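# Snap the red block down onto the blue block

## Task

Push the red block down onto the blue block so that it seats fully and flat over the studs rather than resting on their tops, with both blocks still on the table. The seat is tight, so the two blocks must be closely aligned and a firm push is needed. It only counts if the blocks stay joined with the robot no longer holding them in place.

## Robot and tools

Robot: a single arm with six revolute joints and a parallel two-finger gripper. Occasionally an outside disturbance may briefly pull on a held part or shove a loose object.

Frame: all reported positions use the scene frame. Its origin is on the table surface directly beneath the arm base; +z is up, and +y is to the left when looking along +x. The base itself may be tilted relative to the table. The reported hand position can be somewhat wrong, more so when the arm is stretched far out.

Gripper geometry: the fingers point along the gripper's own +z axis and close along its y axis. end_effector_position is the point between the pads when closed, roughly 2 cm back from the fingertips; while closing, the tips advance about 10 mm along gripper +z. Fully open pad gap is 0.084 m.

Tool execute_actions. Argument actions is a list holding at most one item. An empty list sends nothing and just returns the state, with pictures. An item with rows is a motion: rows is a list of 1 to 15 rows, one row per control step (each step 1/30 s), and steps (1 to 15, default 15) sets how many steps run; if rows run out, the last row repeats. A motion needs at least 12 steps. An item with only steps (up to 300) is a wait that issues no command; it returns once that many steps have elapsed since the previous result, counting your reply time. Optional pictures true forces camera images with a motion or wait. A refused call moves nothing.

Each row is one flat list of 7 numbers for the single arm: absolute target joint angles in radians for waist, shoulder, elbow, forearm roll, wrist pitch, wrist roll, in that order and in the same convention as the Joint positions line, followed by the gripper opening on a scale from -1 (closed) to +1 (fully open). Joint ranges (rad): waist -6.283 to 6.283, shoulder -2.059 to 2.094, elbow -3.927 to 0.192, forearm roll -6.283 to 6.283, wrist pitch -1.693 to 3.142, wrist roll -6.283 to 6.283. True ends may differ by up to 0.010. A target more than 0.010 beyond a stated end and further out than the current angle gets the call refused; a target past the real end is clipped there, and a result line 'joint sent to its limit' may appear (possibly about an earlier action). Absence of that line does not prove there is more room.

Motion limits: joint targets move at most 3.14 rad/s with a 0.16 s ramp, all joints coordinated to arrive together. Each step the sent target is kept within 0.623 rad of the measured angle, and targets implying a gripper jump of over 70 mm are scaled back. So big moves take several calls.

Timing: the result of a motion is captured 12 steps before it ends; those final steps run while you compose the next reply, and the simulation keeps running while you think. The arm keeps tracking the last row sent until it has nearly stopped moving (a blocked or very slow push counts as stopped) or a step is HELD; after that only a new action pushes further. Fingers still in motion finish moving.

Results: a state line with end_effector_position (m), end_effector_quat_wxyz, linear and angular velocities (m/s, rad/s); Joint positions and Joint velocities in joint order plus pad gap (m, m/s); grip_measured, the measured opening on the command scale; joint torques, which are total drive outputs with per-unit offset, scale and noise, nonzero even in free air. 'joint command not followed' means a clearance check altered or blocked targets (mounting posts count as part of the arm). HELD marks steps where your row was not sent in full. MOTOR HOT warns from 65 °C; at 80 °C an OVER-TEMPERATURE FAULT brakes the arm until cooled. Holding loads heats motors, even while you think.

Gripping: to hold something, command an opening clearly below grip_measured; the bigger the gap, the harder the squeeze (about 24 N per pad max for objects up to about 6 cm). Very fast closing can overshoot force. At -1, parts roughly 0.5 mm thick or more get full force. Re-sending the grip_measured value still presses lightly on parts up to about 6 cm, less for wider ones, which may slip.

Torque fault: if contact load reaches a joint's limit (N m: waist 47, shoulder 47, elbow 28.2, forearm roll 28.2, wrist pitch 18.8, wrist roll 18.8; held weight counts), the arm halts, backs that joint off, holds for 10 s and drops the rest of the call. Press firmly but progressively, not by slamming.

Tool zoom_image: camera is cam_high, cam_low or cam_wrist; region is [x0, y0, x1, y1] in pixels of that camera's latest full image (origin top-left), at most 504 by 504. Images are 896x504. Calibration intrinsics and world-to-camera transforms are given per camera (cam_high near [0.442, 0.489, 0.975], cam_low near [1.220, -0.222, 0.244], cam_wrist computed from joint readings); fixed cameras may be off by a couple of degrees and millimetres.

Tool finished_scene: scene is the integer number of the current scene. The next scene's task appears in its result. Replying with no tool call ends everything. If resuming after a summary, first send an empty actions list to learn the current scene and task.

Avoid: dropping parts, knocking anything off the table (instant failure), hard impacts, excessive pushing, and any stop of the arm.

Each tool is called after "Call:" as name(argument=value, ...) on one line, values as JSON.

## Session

Call:
execute_actions(actions=[])

Scene clock: 0.00 s of 11933.50 s.
end_effector_position=(+0.3066, -0.5328, +0.3674) grip_measured=+1.00 end_effector_quat_wxyz=(+0.570, +0.292, +0.760, -0.110) end_effector_velocity=(-0.000, -0.000, -0.002) end_effector_angular_velocity=(+0.003, +0.001, -0.001)
Joint positions: [-1.406  0.016 -1.001  1.829  0.717  1.234  0.084]
Joint velocities: [-0.001  0.002  0.001 -0.     0.     0.     0.   ]
Joint torques (N m, as the arm reports them, + toward a larger angle): no reading
camera_calibration (this result's frames):
cam_wrist: T_world_to_cam=[[0.565037, 0.808297, 0.165498, 0.23076], [0.181413, -0.317392, 0.93078, -0.49594], [0.804874, -0.495902, -0.325973, -0.258487], [0, 0, 0, 1]] pos_world=[0.167631, -0.472114, 0.339161]

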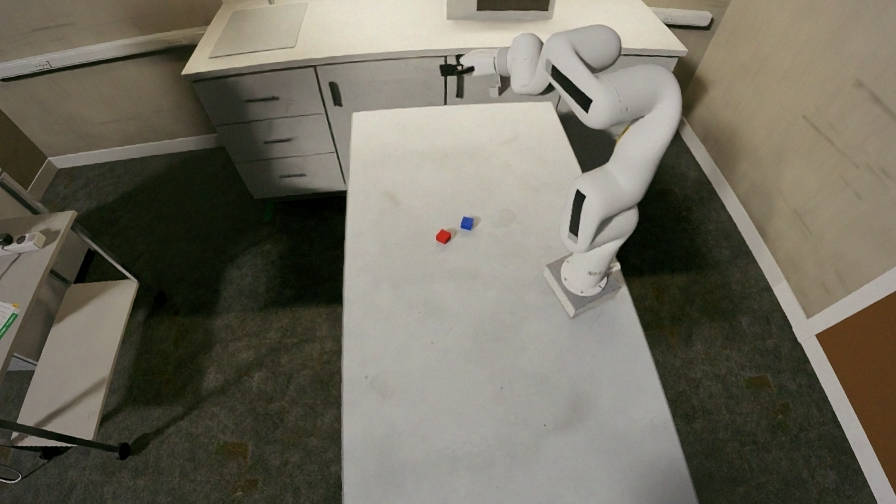

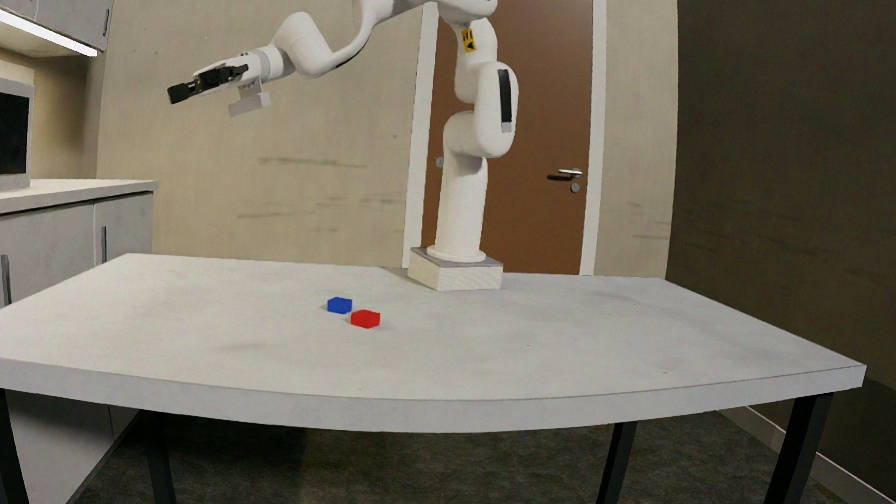

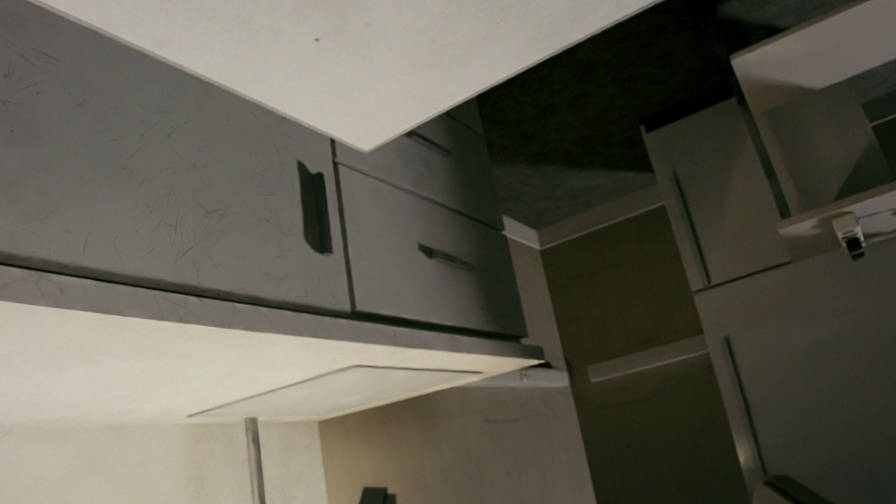

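Call:
execute_actions(actions=[{"rows":[[-0.88,-0.285,-0.415,0.11,0.66,-0.09,1]]}])

Call:
execute_actions(actions=[{"steps":50}], pictures=true)

Scene clock: 0.77 s of 11933.50 s.
end_effector_position=(+0.3103, -0.5264, +0.3629) grip_measured=+1.00 end_effector_quat_wxyz=(+0.564, +0.280, +0.769, -0.111) end_effector_velocity=(+0.141, +0.232, -0.152) end_effector_angular_velocity=(-0.297, +0.726, +0.740)
Joint positions: [-1.396  0.009 -0.989  1.814  0.715  1.219  0.084]
Joint velocities: [ 0.367 -0.241  0.426 -0.487 -0.057 -0.487  0.   ]
Joint torques (N m, as the arm reports them, + toward a larger angle): [ 14.95 -23.1   -9.07  -1.72   1.15   0.01]
Steps of this call (steps 1 to 20: nothing new was sent; steps 21 to 23: the first 3 steps of this action). Readings (joint positions):
21: [-1.406 0.015 -1.001 1.829 0.717 1.234]
22: [-1.404 0.014 -0.999 1.826 0.716 1.231]
23: the state above

Scene clock: 2.43 s of 11933.50 s.
end_effector_position=(+0.2644, -0.2164, +0.1406) grip_measured=+1.00 end_effector_quat_wxyz=(+0.001, +0.934, -0.358, +0.002) end_effector_velocity=(-0.002, +0.001, -0.001) end_effector_angular_velocity=(-0.003, +0.010, +0.016)
Joint positions: [-0.88  -0.285 -0.415  0.112  0.66  -0.09   0.084]
Joint velocities: [ 0.001 -0.     0.004 -0.015  0.    -0.003  0.   ]
Joint torques (N m, as the arm reports them, + toward a larger angle): [  1.31 -13.03 -11.16  -0.68  -3.1    0.61]
Kept back: nothing.
Steps of this call (steps 1 to 12: the last 12 steps of your previous action; steps 13 to 50: the robot went on to your last target). Readings (joint positions):
1: [-1.381 -0.001 -0.972 1.796 0.713 1.200]
2: [-1.362 -0.010 -0.952 1.776 0.712 1.181]
4: [-1.329 -0.028 -0.916 1.737 0.709 1.142]
8: [-1.269 -0.062 -0.849 1.654 0.702 1.059]
50: the state above
camera_calibration (this result's frames):
cam_wrist: T_world_to_cam=[[-0.666053, -0.745896, 0.00364575, 0.0482839], [-0.745903, 0.666032, -0.00547816, 0.412893], [0.00165795, -0.00636812, -0.999978, 0.271539], [0, 0, 0, 1]] pos_world=[0.339688, -0.237256, 0.273619]

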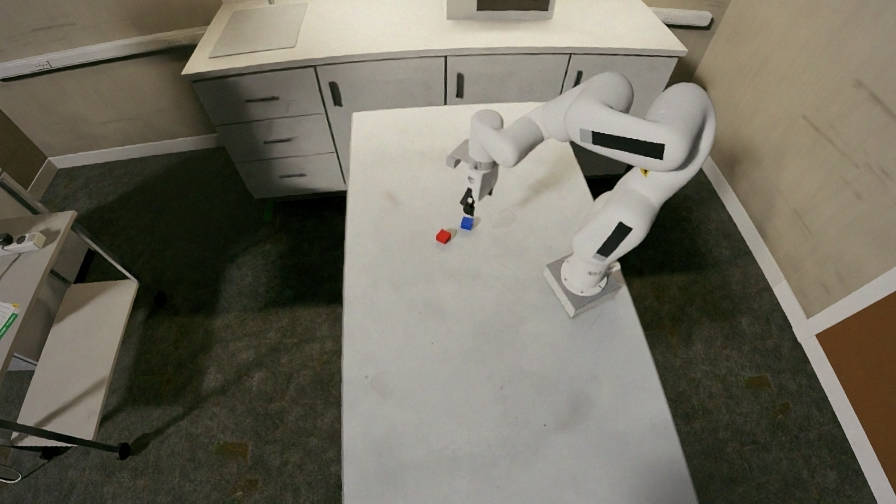

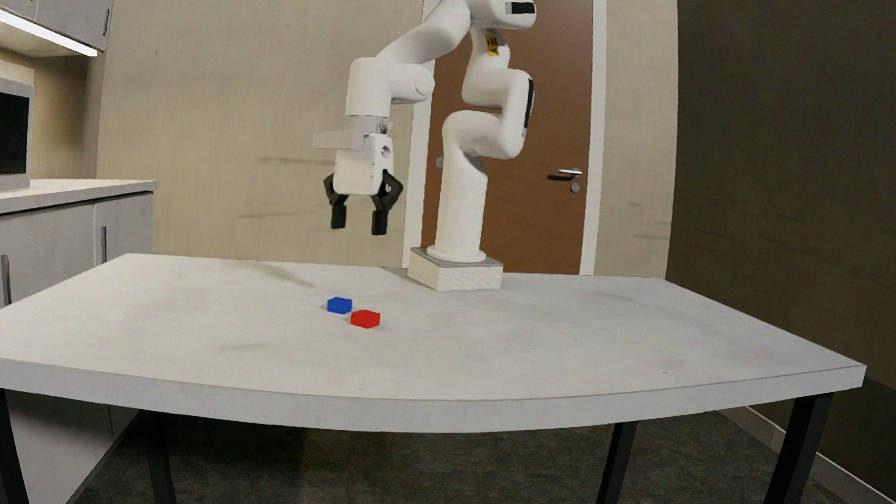

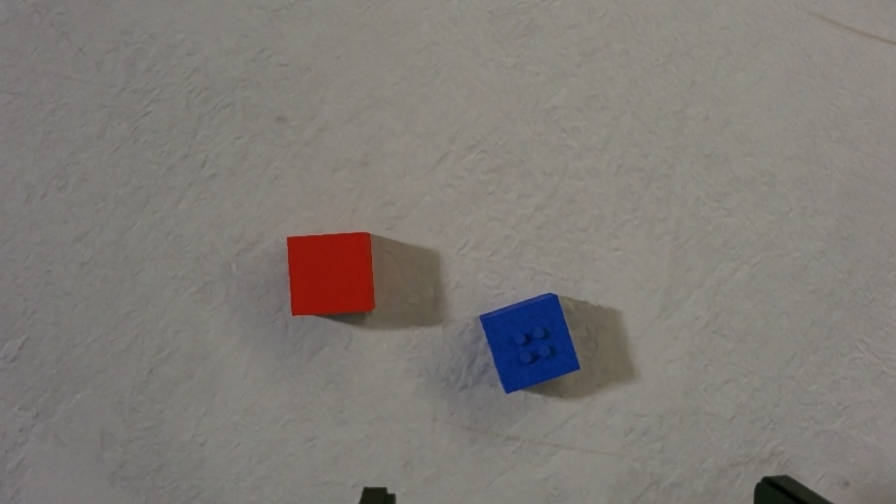

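Call:
execute_actions(actions=[{"rows":[[-0.655,0.1,-0.63,0.13,0.48,0.05,0.4]]}])

Call:
execute_actions(actions=[{"rows":[[-0.655,0.1,-0.63,0.13,0.48,0.05,0.4],[-0.655,0.13,-0.63,0.135,0.45,0.05,0.4],[-0.653,0.16,-0.63,0.14,0.42,0.045,0.4],[-0.651,0.19,-0.632,0.15,0.392,0.04,0.4],[-0.65,0.22,-0.635,0.16,0.365,0.034,0.4],[-0.648,0.248,-0.6387,0.168,0.3412,0.028,0.4]]}])

Call:
execute_actions(actions=[{"steps":22}], pictures=true)

Scene clock: 3.70 s of 11933.50 s.
end_effector_position=(+0.2683, -0.2166, +0.1392) grip_measured=+0.63 end_effector_quat_wxyz=(+0.001, +0.934, -0.356, +0.002) end_effector_velocity=(+0.152, -0.001, -0.057) end_effector_angular_velocity=(-0.012, -0.027, +0.057)
Joint positions: [-0.872 -0.271 -0.423  0.111  0.652 -0.084  0.07 ]
Joint velocities: [ 0.316  0.54  -0.314  0.032 -0.275  0.217 -0.131]
Joint torques (N m, as the arm reports them, + toward a larger angle): [ 10.73   0.44 -12.78  -0.46  -3.94   0.75]
Steps of this call (steps 1 to 15: the robot went on to your last target; steps 16 to 35: nothing new was sent; steps 36 to 38: the first 3 steps of this action). Readings (joint positions):
36: [-0.880 -0.285 -0.415 0.110 0.660 -0.090]
37: [-0.879 -0.283 -0.416 0.110 0.658 -0.089]
38: the state above

Scene clock: 4.20 s of 11933.50 s.
end_effector_position=(+0.3619, -0.1947, +0.0796) grip_measured=+0.39 end_effector_quat_wxyz=(-0.001, +0.944, -0.331, +0.000) end_effector_velocity=(+0.037, -0.008, -0.033) end_effector_angular_velocity=(-0.038, -0.056, -0.013)
Joint positions: [-0.66   0.094 -0.625  0.13   0.481  0.047  0.061]
Joint velocities: [ 0.042  0.165 -0.068  0.024 -0.166  0.028 -0.   ]
Joint torques (N m, as the arm reports them, + toward a larger angle): [ -0.33 -15.95  -8.55   0.27  -3.33   0.14]
Steps of this call (steps 1 to 12: the last 12 steps of your previous action; steps 13 to 15: the first 3 steps of this action). Readings (joint positions):
13: [-0.664 0.085 -0.620 0.129 0.488 0.044]
14: [-0.661 0.089 -0.623 0.129 0.485 0.046]
15: the state above

Scene clock: 4.93 s of 11933.50 s.
end_effector_position=(+0.3614, -0.1970, +0.0327) grip_measured=+0.39 end_effector_quat_wxyz=(+0.001, +0.942, -0.337, +0.000) end_effector_velocity=(-0.000, +0.001, -0.002) end_effector_angular_velocity=(+0.001, +0.002, +0.001)
Joint positions: [-0.648  0.247 -0.639  0.168  0.341  0.028  0.061]
Joint velocities: [ 0.001  0.005 -0.001  0.    -0.002 -0.     0.   ]
Joint torques (N m, as the arm reports them, + toward a larger angle): [  0.58 -20.52  -8.26  -0.52  -3.02   0.21]
Kept back: nothing.
Steps of this call (steps 1 to 12: the last 12 steps of your previous action; steps 13 to 22: the robot went on to your last target). Readings (joint positions):
1: [-0.658 0.101 -0.627 0.131 0.474 0.048]
2: [-0.657 0.112 -0.629 0.133 0.463 0.047]
4: [-0.655 0.147 -0.631 0.141 0.430 0.044]
8: [-0.650 0.220 -0.634 0.160 0.369 0.033]
22: the state above
camera_calibration (this result's frames):
cam_wrist: T_world_to_cam=[[-0.632173, -0.774811, 0.00502436, 0.109797], [-0.774826, 0.63217, -0.00231756, 0.475419], [-0.00138058, -0.0053581, -0.999985, 0.164924], [0, 0, 0, 1]] pos_world=[0.438005, -0.21459, 0.165472]

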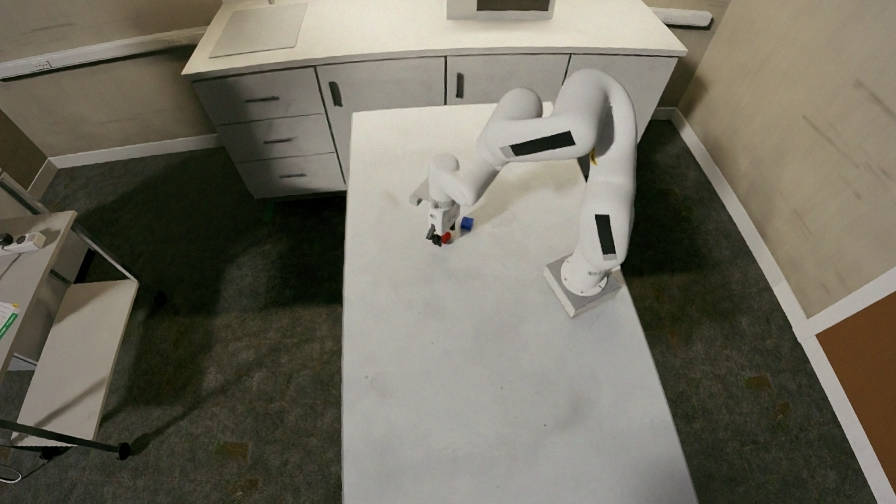

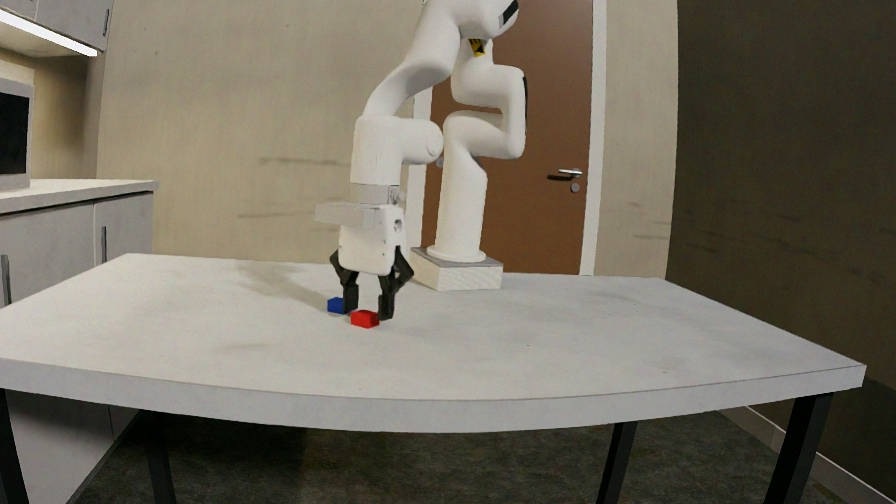

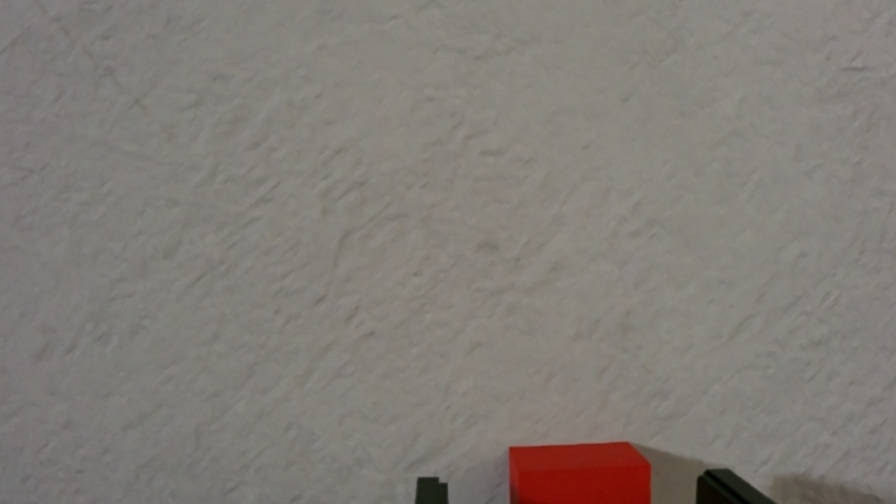

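Call:
execute_actions(actions=[{"rows":[[-0.6505,0.2716,-0.6446,0.177,0.3237,0.017,0.3],[-0.6505,0.2716,-0.6446,0.177,0.3237,0.017,0.2],[-0.6505,0.2716,-0.6446,0.177,0.3237,0.017,0.1],[-0.6505,0.2716,-0.6446,0.177,0.3237,0.017,0.05],[-0.6505,0.2716,-0.6446,0.177,0.3237,0.017,0],[-0.6505,0.2716,-0.6446,0.177,0.3237,0.017,-0.05],[-0.6505,0.2716,-0.6446,0.177,0.3237,0.017,-0.1],[-0.6505,0.2716,-0.6446,0.177,0.3237,0.017,-0.15],[-0.6505,0.2716,-0.6446,0.177,0.3237,0.017,-0.2],[-0.6505,0.2716,-0.6446,0.177,0.3237,0.017,-0.25],[-0.6505,0.2716,-0.6446,0.177,0.3237,0.017,-0.3],[-0.6505,0.2716,-0.6446,0.177,0.3237,0.017,-0.4],[-0.6505,0.2716,-0.6446,0.177,0.3237,0.017,-0.6],[-0.6505,0.2716,-0.6446,0.177,0.3237,0.017,-1]]}])

Call:
execute_actions(actions=[{"rows":[[-0.6505,0.2716,-0.6446,0.177,0.3237,0.017,-1],[-0.6505,0.2716,-0.6446,0.177,0.3237,0.017,-1],[-0.6505,0.25,-0.64,0.17,0.34,0.017,-1],[-0.6505,0.22,-0.635,0.17,0.365,0.017,-1],[-0.6505,0.19,-0.63,0.17,0.39,0.017,-1],[-0.6505,0.16,-0.63,0.17,0.42,0.017,-1],[-0.6505,0.13,-0.63,0.17,0.45,0.017,-1]],"steps":13}])

Call:
execute_actions(actions=[{"rows":[[-0.864,0.06,-0.504,0.18,0.41,-0.45,-1]]}])

Call:
execute_actions(actions=[{"rows":[[-0.864,0.098,-0.5042,0.186,0.371,-0.4535,-1]],"steps":12}])

Call:
execute_actions(actions=[{"steps":20}], pictures=true)

Call:
zoom_image(camera="cam_wrist", region=[480,404,660,504])

Scene clock: 6.87 s of 11933.50 s.
end_effector_position=(+0.3616, -0.1976, +0.0314) grip_measured=+0.28 end_effector_quat_wxyz=(+0.001, +0.942, -0.337, +0.001) end_effector_velocity=(+0.001, -0.013, -0.032) end_effector_angular_velocity=(-0.004, -0.007, -0.006)
Joint positions: [-0.648  0.253 -0.64   0.17   0.337  0.025  0.056]
Joint velocities: [-0.013  0.125 -0.039  0.047 -0.092 -0.056 -0.089]
Joint torques (N m, as the arm reports them, + toward a larger angle): [  0.48 -20.38  -7.67  -0.64  -3.01   0.3 ]
Steps of this call (steps 1 to 15: the robot went on to your last target; steps 16 to 55: nothing new was sent; steps 56 to 58: the first 3 steps of this action). Readings (joint positions):
56: [-0.648 0.248 -0.639 0.168 0.341 0.028]
57: [-0.648 0.249 -0.639 0.169 0.340 0.027]
58: the state above

Scene clock: 7.30 s of 11933.50 s.
end_effector_position=(+0.3609, -0.1991, +0.0263) grip_measured=-0.28 end_effector_quat_wxyz=(+0.001, +0.941, -0.337, +0.000) end_effector_velocity=(+0.000, -0.001, -0.000) end_effector_angular_velocity=(+0.000, +0.000, -0.002)
Joint positions: [-0.651  0.271 -0.645  0.177  0.324  0.017  0.032]
Joint velocities: [-0.001  0.002 -0.002  0.001 -0.     0.     0.   ]
Joint torques (N m, as the arm reports them, + toward a larger angle): [  0.76 -20.68  -7.71  -0.59  -3.39   0.37]
Steps of this call (steps 1 to 12: the last 12 steps of your previous action; step 13: the first step of this action). Readings (joint positions):
13: the state above

Scene clock: 7.80 s of 11933.50 s.
end_effector_position=(+0.3634, -0.1947, +0.0674) grip_measured=-0.28 end_effector_quat_wxyz=(-0.007, +0.945, -0.326, +0.004) end_effector_velocity=(-0.085, -0.063, +0.020) end_effector_angular_velocity=(-0.019, -0.014, +0.340)
Joint positions: [-0.656  0.133 -0.627  0.171  0.44   0.     0.032]
Joint velocities: [-0.239 -0.156  0.165  0.018 -0.006 -0.595 -0.   ]
Joint torques (N m, as the arm reports them, + toward a larger angle): [ -9.57 -20.94  -7.74  -0.57  -3.2   -0.63]
Steps of this call (steps 1 to 12: the last 12 steps of your previous action; steps 13 to 15: the first 3 steps of this action). Readings (joint positions):
13: [-0.650 0.142 -0.633 0.170 0.436 0.017]
14: [-0.651 0.138 -0.631 0.170 0.439 0.014]
15: the state above

Scene clock: 8.20 s of 11933.50 s.
end_effector_position=(+0.2882, -0.2392, +0.0673) grip_measured=-0.28 end_effector_quat_wxyz=(-0.002, +0.976, -0.220, +0.001) end_effector_velocity=(-0.027, -0.017, +0.004) end_effector_angular_velocity=(-0.013, -0.008, +0.134)
Joint positions: [-0.856  0.063 -0.509  0.18   0.411 -0.431  0.032]
Joint velocities: [-0.079 -0.035  0.043  0.003 -0.017 -0.216 -0.   ]
Joint torques (N m, as the arm reports them, + toward a larger angle): [  2.92 -17.63  -8.41  -0.57  -2.93   0.65]
Kept back: the last 12 steps of this action.
Steps of this call (steps 1 to 12: the last 12 steps of your previous action). Readings (joint positions):
1: [-0.668 0.127 -0.619 0.172 0.439 -0.028]
2: [-0.688 0.120 -0.608 0.173 0.436 -0.072]
4: [-0.740 0.103 -0.577 0.175 0.428 -0.181]
8: [-0.827 0.074 -0.526 0.179 0.416 -0.364]
12: the state above

Scene clock: 8.87 s of 11933.50 s.
end_effector_position=(+0.2836, -0.2423, +0.0568) grip_measured=-0.28 end_effector_quat_wxyz=(+0.000, +0.976, -0.217, +0.000) end_effector_velocity=(+0.001, -0.001, +0.001) end_effector_angular_velocity=(-0.002, -0.002, +0.000)
Joint positions: [-0.864  0.098 -0.504  0.186  0.371 -0.453  0.032]
Joint velocities: [-0.     0.    -0.002  0.    -0.001 -0.001 -0.   ]
Joint torques (N m, as the arm reports them, + toward a larger angle): [  0.47 -18.66  -8.26  -0.49  -3.15   0.23]
Kept back: nothing.
Steps of this call (steps 1 to 12: the last 12 steps of your previous action; steps 13 to 20: the robot went on to your last target). Readings (joint positions):
1: [-0.858 0.062 -0.507 0.180 0.411 -0.437]
2: [-0.860 0.063 -0.507 0.180 0.408 -0.441]
4: [-0.861 0.075 -0.506 0.182 0.395 -0.447]
8: [-0.863 0.093 -0.504 0.185 0.378 -0.452]
20: the state above
camera_calibration (this result's frames):
cam_wrist: T_world_to_cam=[[-0.420569, -0.90725, 0.0044672, -0.0666324], [-0.907261, 0.420563, -0.00223389, 0.430093], [0.000147957, -0.00499242, -0.999988, 0.188262], [0, 0, 0, 1]] pos_world=[0.362156, -0.240394, 0.189518]

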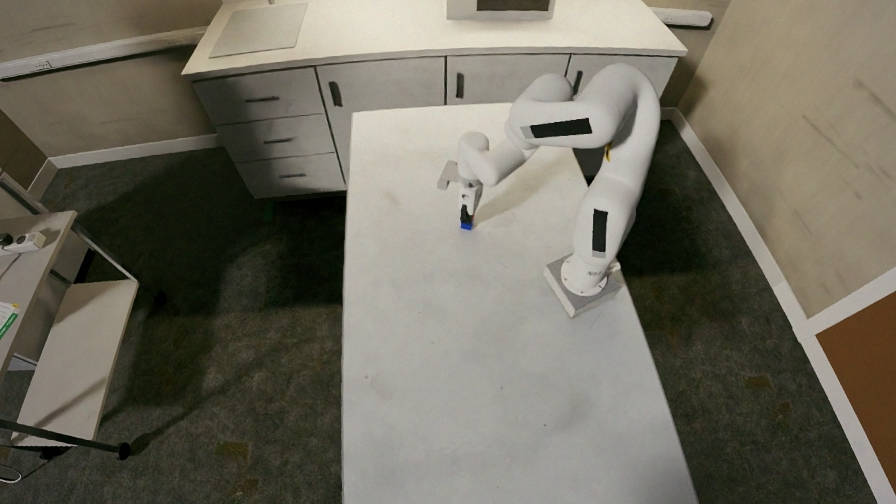

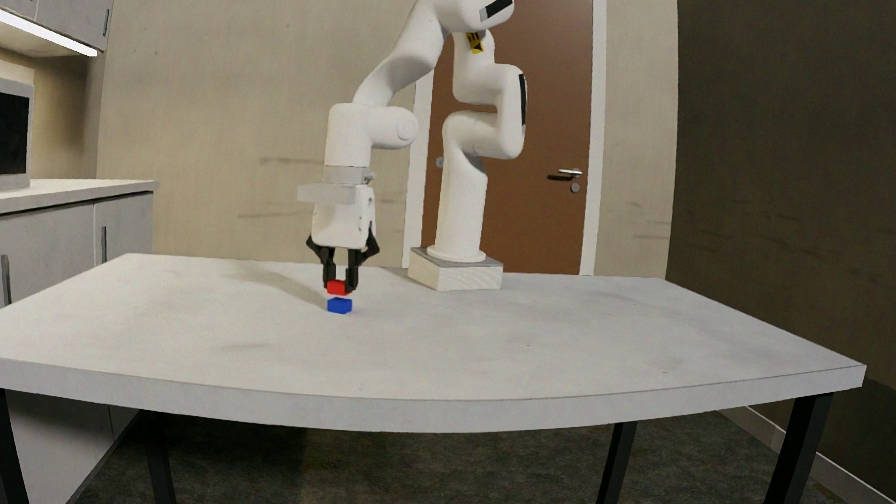

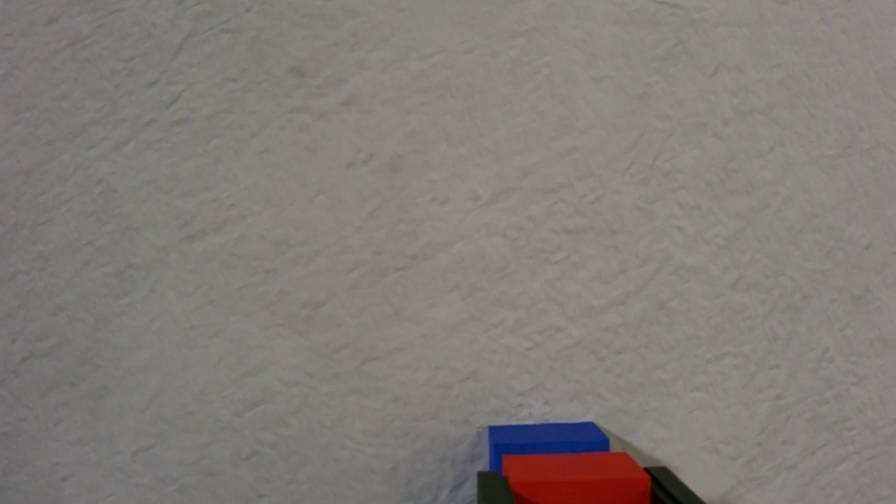

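Region (480, 404, 660, 504) of cam_wrist's 896x504 image, scaled by 2.800, with more detail than that image has.

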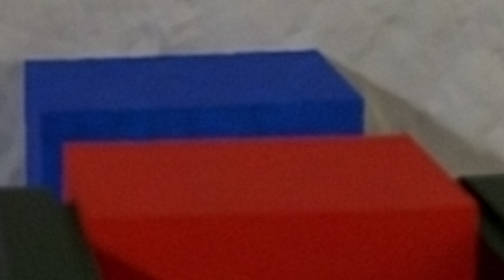

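Call:
execute_actions(actions=[{"rows":[[-0.8575,0.1206,-0.5041,0.197,0.3486,-0.4685,-1]],"steps":12}])

Call:
execute_actions(actions=[{"steps":18}], pictures=true)

Call:
zoom_image(camera="cam_wrist", region=[480,404,660,504])

Scene clock: 10.03 s of 11933.50 s.
end_effector_position=(+0.2836, -0.2422, +0.0567) grip_measured=-0.28 end_effector_quat_wxyz=(+0.000, +0.976, -0.217, +0.000) end_effector_velocity=(-0.000, -0.000, -0.000) end_effector_angular_velocity=(+0.001, +0.001, +0.001)
Joint positions: [-0.864  0.098 -0.504  0.186  0.371 -0.453  0.032]
Joint velocities: [-0.     0.001 -0.001  0.     0.    -0.002 -0.   ]
Joint torques (N m, as the arm reports them, + toward a larger angle): [  0.7  -18.52  -8.25  -0.53  -3.13   0.52]
Kept back: the last 12 steps of this action.
Steps of this call (steps 1 to 15: the robot went on to your last target; steps 16 to 35: nothing new was sent). Readings (joint positions):
1: [-0.864 0.098 -0.504 0.186 0.371 -0.453]
2: [-0.864 0.098 -0.504 0.186 0.371 -0.453]
4: [-0.864 0.098 -0.504 0.186 0.371 -0.453]
8: [-0.864 0.098 -0.504 0.186 0.371 -0.453]
35: the state above

Scene clock: 10.63 s of 11933.50 s.
end_effector_position=(+0.2838, -0.2411, +0.0501) grip_measured=-0.28 end_effector_quat_wxyz=(+0.000, +0.977, -0.212, +0.000) end_effector_velocity=(-0.001, +0.000, -0.001) end_effector_angular_velocity=(+0.001, +0.001, -0.001)
Joint positions: [-0.858  0.12  -0.504  0.197  0.349 -0.468  0.032]
Joint velocities: [-0.     0.001  0.001  0.001 -0.001  0.     0.   ]
Joint torques (N m, as the arm reports them, + toward a larger angle): [  0.21 -18.21  -8.47  -0.62  -3.03   0.35]
Kept back: nothing.
Steps of this call (steps 1 to 12: the last 12 steps of your previous action; steps 13 to 18: the robot went on to your last target). Readings (joint positions):
1: [-0.864 0.098 -0.504 0.186 0.371 -0.454]
2: [-0.864 0.099 -0.504 0.187 0.369 -0.455]
4: [-0.861 0.107 -0.505 0.190 0.362 -0.460]
8: [-0.859 0.117 -0.504 0.195 0.353 -0.466]
18: the state above
camera_calibration (this result's frames):
cam_wrist: T_world_to_cam=[[-0.411897, -0.91122, 0.00430351, -0.0688611], [-0.911231, 0.411892, -0.00188328, 0.428721], [-0.0000564957, -0.00469721, -0.999989, 0.181752], [0, 0, 0, 1]] pos_world=[0.36231, -0.238481, 0.182854]

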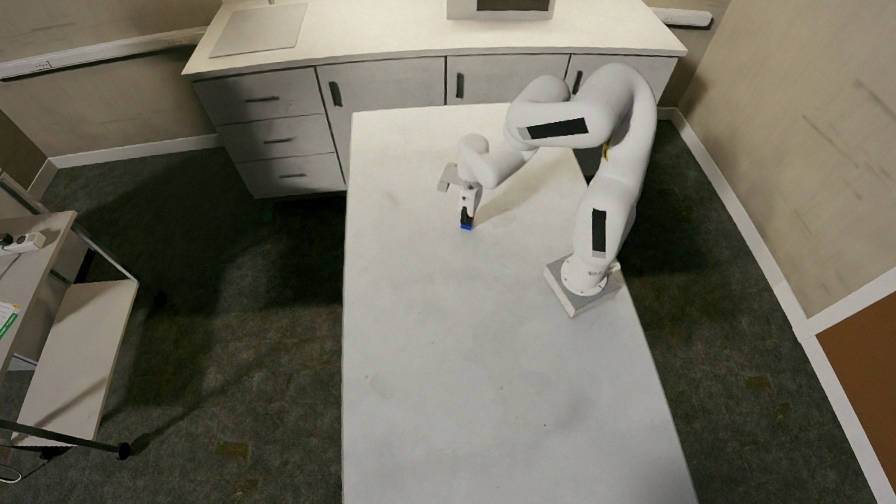

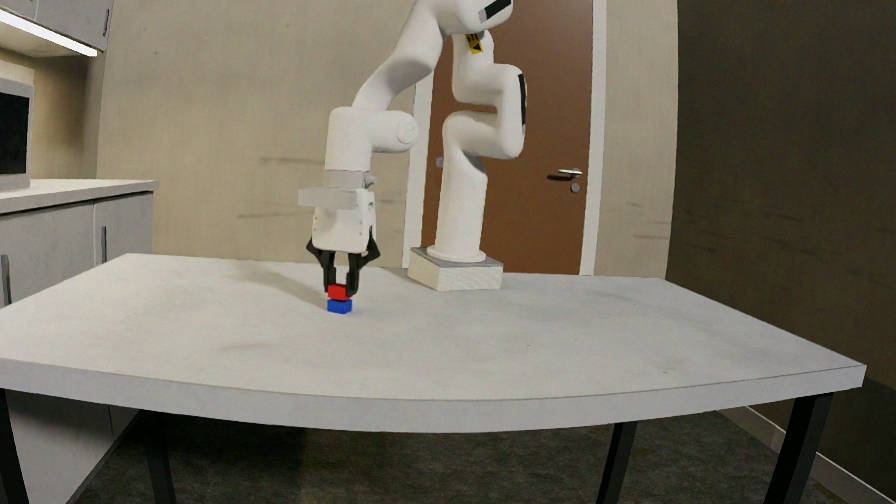

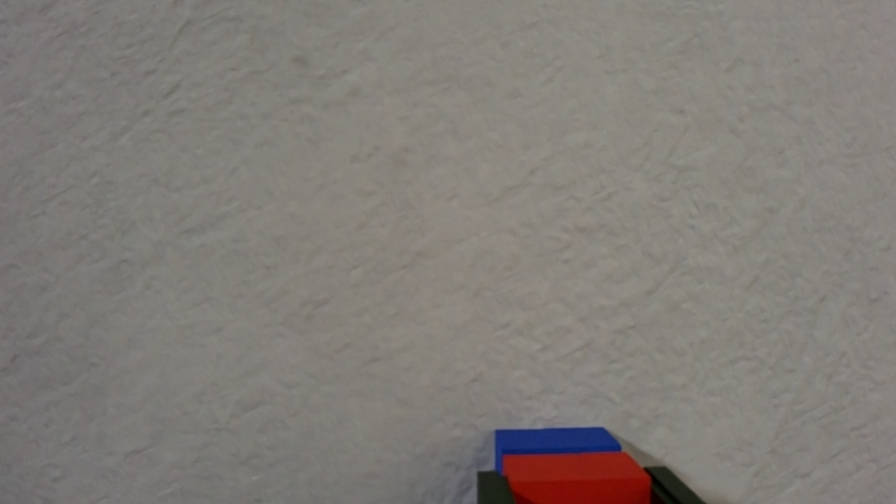

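Region (480, 404, 660, 504) of cam_wrist's 896x504 image, scaled by 2.800, with more detail than that image has.

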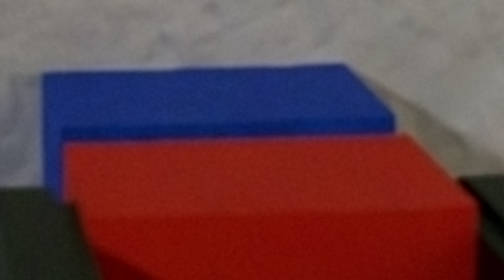

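Call:
execute_actions(actions=[{"rows":[[-0.8573,0.1243,-0.5044,0.1987,0.3452,-0.47,-1],[-0.8573,0.1243,-0.5044,0.1987,0.3452,-0.47,-1],[-0.8568,0.128,-0.5048,0.2004,0.3419,-0.4712,-1],[-0.8568,0.128,-0.5048,0.2004,0.3419,-0.4712,-1],[-0.8565,0.1299,-0.5049,0.2013,0.3402,-0.4718,-1],[-0.8565,0.1299,-0.5049,0.2013,0.3402,-0.4718,-1],[-0.8565,0.1299,-0.5049,0.2013,0.3402,-0.4718,-1],[-0.8562,0.1322,-0.5046,0.2021,0.3388,-0.4724,-1],[-0.8562,0.1322,-0.5046,0.2021,0.3388,-0.4724,-1],[-0.8559,0.1346,-0.5043,0.203,0.3374,-0.473,-1],[-0.8559,0.1346,-0.5043,0.203,0.3374,-0.473,-1],[-0.8557,0.137,-0.504,0.2038,0.336,-0.4736,-1],[-0.8557,0.137,-0.504,0.2038,0.336,-0.4736,-1],[-0.8553,0.1397,-0.5037,0.2048,0.3342,-0.4743,-1]]}])

Call:
execute_actions(actions=[{"steps":30}], pictures=true)

Call:
zoom_image(camera="cam_wrist", region=[480,404,660,504])

Call:
zoom_image(camera="cam_low", region=[305,265,375,325])

Scene clock: 11.73 s of 11933.50 s.
end_effector_position=(+0.2838, -0.2411, +0.0499) grip_measured=-0.28 end_effector_quat_wxyz=(+0.000, +0.977, -0.212, +0.000) end_effector_velocity=(-0.001, -0.000, -0.007) end_effector_angular_velocity=(+0.001, +0.001, -0.001)
Joint positions: [-0.857  0.121 -0.504  0.197  0.348 -0.469  0.032]
Joint velocities: [ 0.002  0.024 -0.002  0.01  -0.02  -0.008 -0.   ]
Joint torques (N m, as the arm reports them, + toward a larger angle): [  0.48 -18.29  -8.03  -0.94  -3.19   0.26]
Steps of this call (steps 1 to 15: the robot went on to your last target; steps 16 to 30: nothing new was sent; steps 31 to 33: the first 3 steps of this action). Readings (joint positions):
31: [-0.857 0.121 -0.504 0.197 0.349 -0.469]
32: [-0.857 0.121 -0.504 0.197 0.348 -0.469]
33: the state above

Scene clock: 12.73 s of 11933.50 s.
end_effector_position=(+0.2832, -0.2407, +0.0449) grip_measured=-0.28 end_effector_quat_wxyz=(-0.000, +0.977, -0.212, -0.001) end_effector_velocity=(-0.000, +0.000, -0.000) end_effector_angular_velocity=(+0.002, +0.001, -0.002)
Joint positions: [-0.855  0.139 -0.505  0.205  0.333 -0.474  0.032]
Joint velocities: [ 0.     0.001 -0.001 -0.     0.002  0.002  0.   ]
Joint torques (N m, as the arm reports them, + toward a larger angle): [-0.49 -5.37 -3.83 -0.58 -2.87  0.11]
Kept back: nothing.
Steps of this call (steps 1 to 12: the last 12 steps of your previous action; steps 13 to 30: the robot went on to your last target). Readings (joint positions):
1: [-0.857 0.122 -0.504 0.198 0.347 -0.469]
2: [-0.857 0.124 -0.504 0.198 0.346 -0.470]
4: [-0.857 0.126 -0.505 0.199 0.344 -0.470]
8: [-0.856 0.130 -0.505 0.201 0.340 -0.472]
30: the state above
The arm was judged still, so your last target was given up. Only a new action makes it travel on or press farther. Fingers that are still opening or closing keep moving.
camera_calibration (this result's frames):
cam_wrist: T_world_to_cam=[[-0.412043, -0.911156, 0.00400309, -0.0686807], [-0.911163, 0.412046, -0.000111385, 0.427948], [-0.00154797, -0.00369337, -0.999992, 0.177192], [0, 0, 0, 1]] pos_world=[0.361905, -0.238259, 0.177513]

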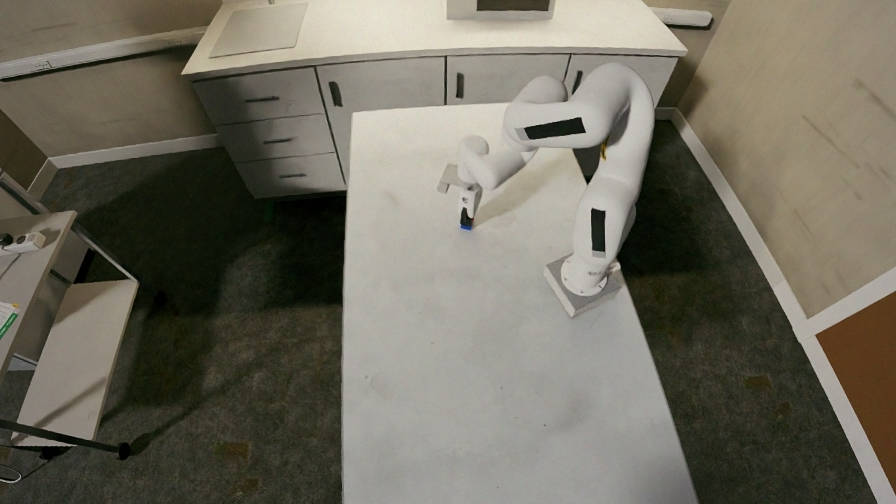

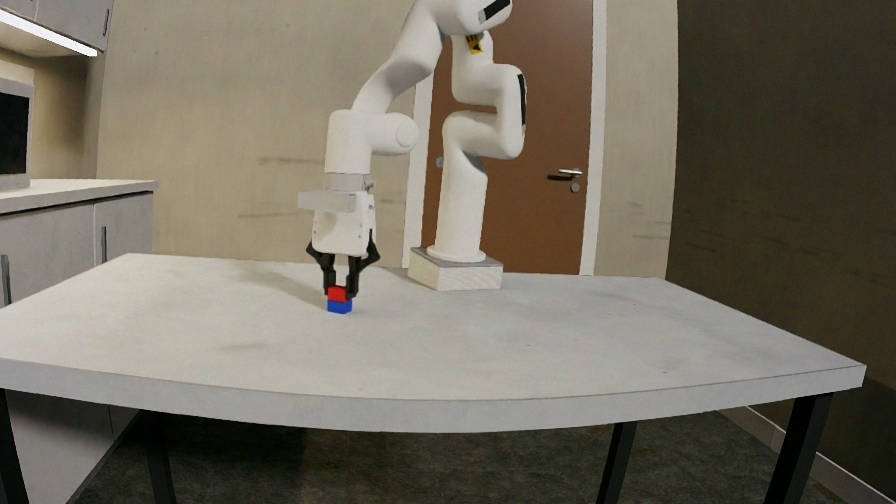

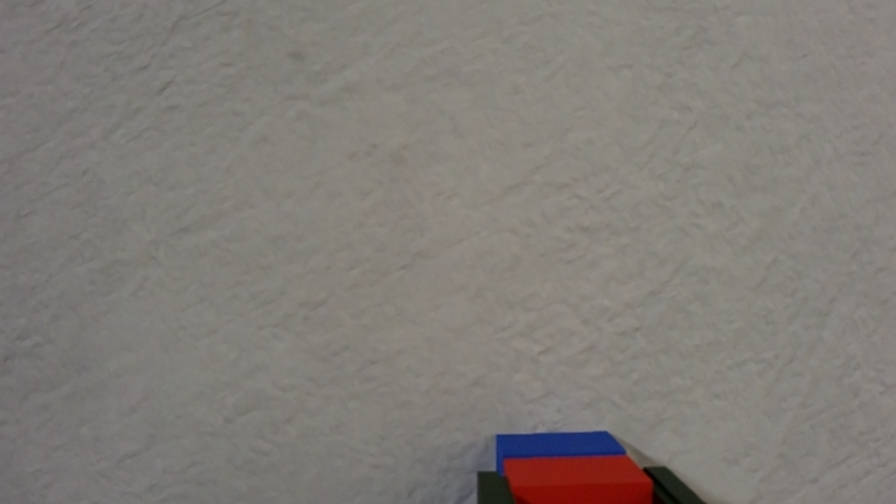

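Region (480, 404, 660, 504) of cam_wrist's 896x504 image, scaled by 2.800, with more detail than that image has.

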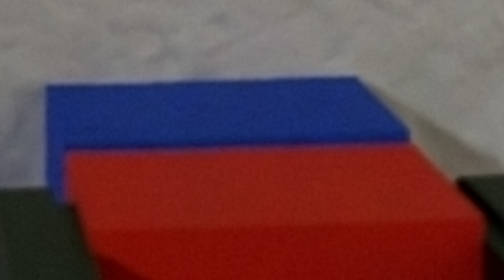

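Region (305, 265, 375, 325) of cam_low's 896x504 image, scaled by 7.200, with more detail than that image has; it fills the top 432 rows of this view, and the rest is white.

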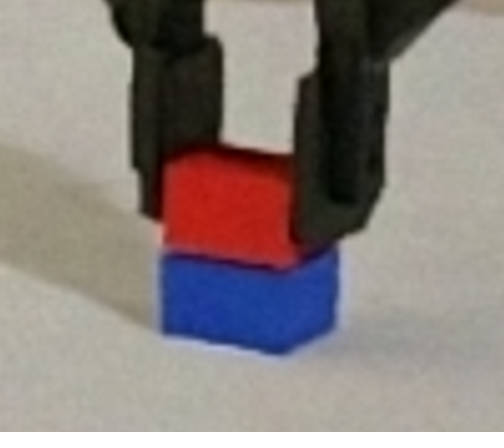

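Call:
execute_actions(actions=[{"rows":[[-0.8553,0.138,-0.505,0.2048,0.334,-0.4743,-0.3],[-0.8553,0.137,-0.5055,0.2048,0.334,-0.4743,0],[-0.8553,0.137,-0.5055,0.2048,0.334,-0.4743,0],[-0.8553,0.137,-0.5055,0.2048,0.334,-0.4743,0],[-0.8553,0.137,-0.5055,0.2048,0.334,-0.4743,0],[-0.866,0.063,-0.5008,0.172,0.402,-0.451,0]]}])

Call:
execute_actions(actions=[{"steps":17}], pictures=true)

Call:
zoom_image(camera="cam_wrist", region=[480,404,660,504])

Call:
zoom_image(camera="cam_low", region=[305,265,375,325])

Scene clock: 13.43 s of 11933.50 s.
end_effector_position=(+0.2828, -0.2404, +0.0446) grip_measured=-0.28 end_effector_quat_wxyz=(-0.000, +0.977, -0.212, -0.001) end_effector_velocity=(+0.001, -0.000, +0.002) end_effector_angular_velocity=(-0.002, -0.003, +0.001)
Joint positions: [-0.855  0.139 -0.505  0.205  0.334 -0.474  0.032]
Joint velocities: [ 0.    -0.006  0.     0.     0.001 -0.001 -0.   ]
Joint torques (N m, as the arm reports them, + toward a larger angle): [-1.51 -5.36 -1.48 -0.63 -0.73  0.28]
Steps of this call (steps 1 to 18: nothing new was sent; steps 19 to 21: the first 3 steps of this action). Readings (joint positions):
19: [-0.855 0.139 -0.505 0.205 0.333 -0.474]
20: [-0.855 0.139 -0.505 0.205 0.334 -0.474]
21: the state above

Scene clock: 14.00 s of 11933.50 s.
end_effector_position=(+0.2835, -0.2409, +0.0653) grip_measured=-0.01 end_effector_quat_wxyz=(+0.000, +0.977, -0.212, -0.000) end_effector_velocity=(+0.002, -0.002, +0.005) end_effector_angular_velocity=(-0.005, -0.005, -0.001)
Joint positions: [-0.866  0.065 -0.5    0.172  0.401 -0.451  0.044]
Joint velocities: [-0.001 -0.013 -0.003 -0.004  0.009  0.005  0.   ]
Joint torques (N m, as the arm reports them, + toward a larger angle): [  0.55 -17.43  -8.6   -0.88  -3.17   0.46]
Kept back: nothing.
Steps of this call (steps 1 to 12: the last 12 steps of your previous action; steps 13 to 17: the robot went on to your last target). Readings (joint positions):
1: [-0.855 0.139 -0.505 0.205 0.334 -0.474]
2: [-0.856 0.141 -0.503 0.205 0.334 -0.474]
4: [-0.856 0.143 -0.497 0.203 0.339 -0.473]
8: [-0.863 0.093 -0.499 0.183 0.379 -0.459]
17: the state above
camera_calibration (this result's frames):
cam_wrist: T_world_to_cam=[[-0.411175, -0.911547, 0.0041405, -0.0692024], [-0.911556, 0.411175, -0.000753517, 0.428328], [-0.0010156, -0.00408412, -0.999991, 0.197381], [0, 0, 0, 1]] pos_world=[0.362191, -0.238393, 0.197988]

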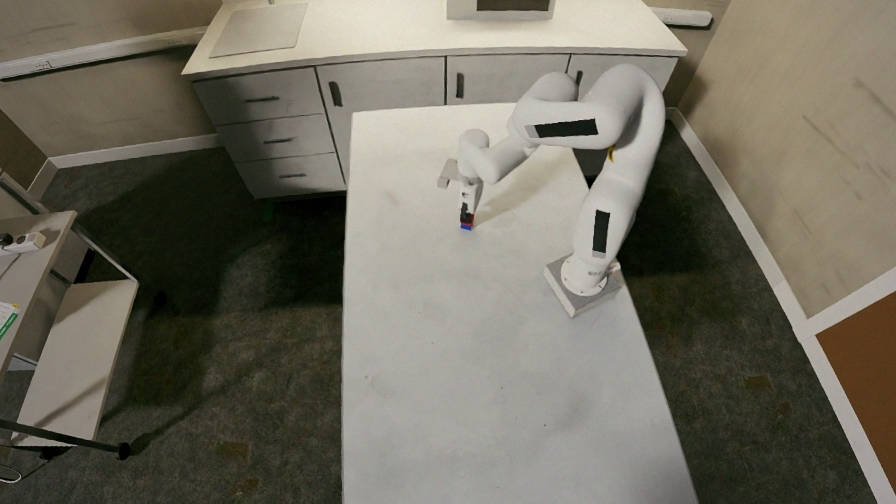

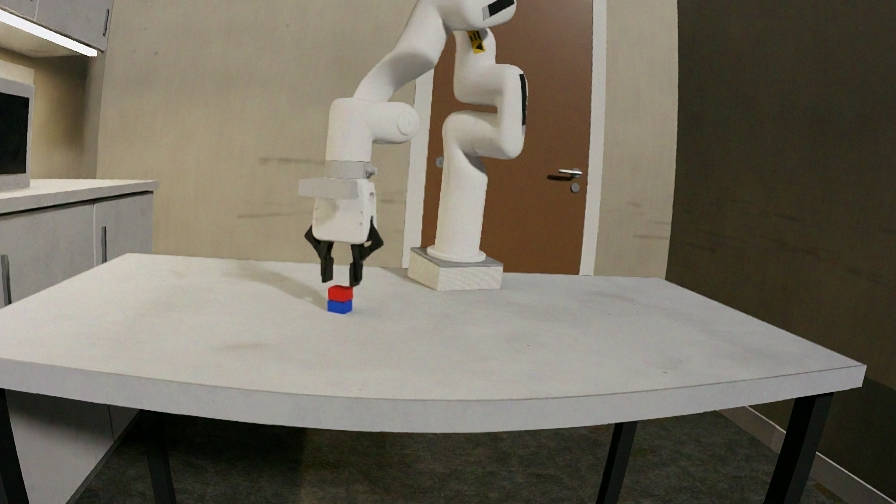

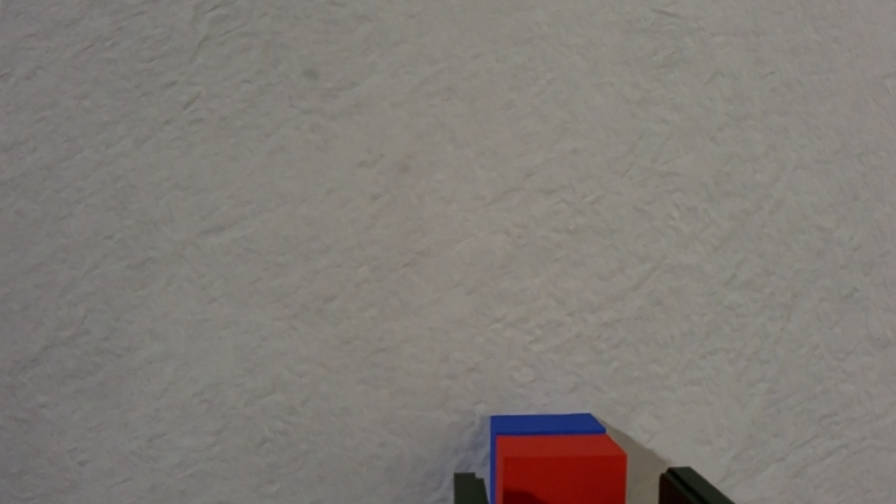

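Region (480, 404, 660, 504) of cam_wrist's 896x504 image, scaled by 2.800, with more detail than that image has.

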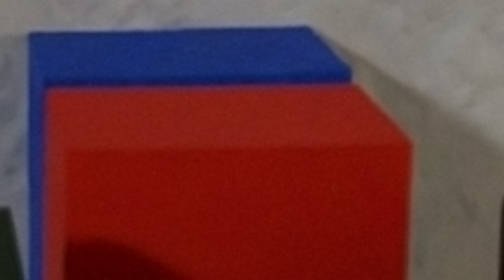

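Region (305, 265, 375, 325) of cam_low's 896x504 image, scaled by 7.200, with more detail than that image has; it fills the top 432 rows of this view, and the rest is white.

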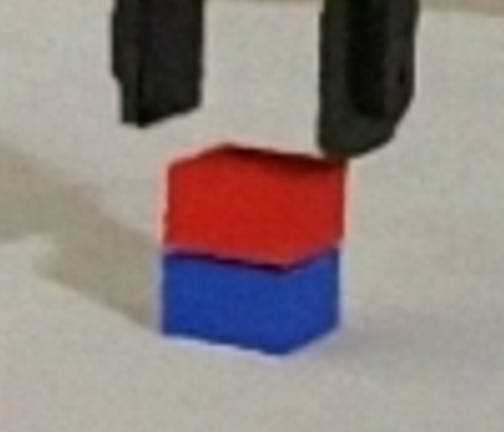

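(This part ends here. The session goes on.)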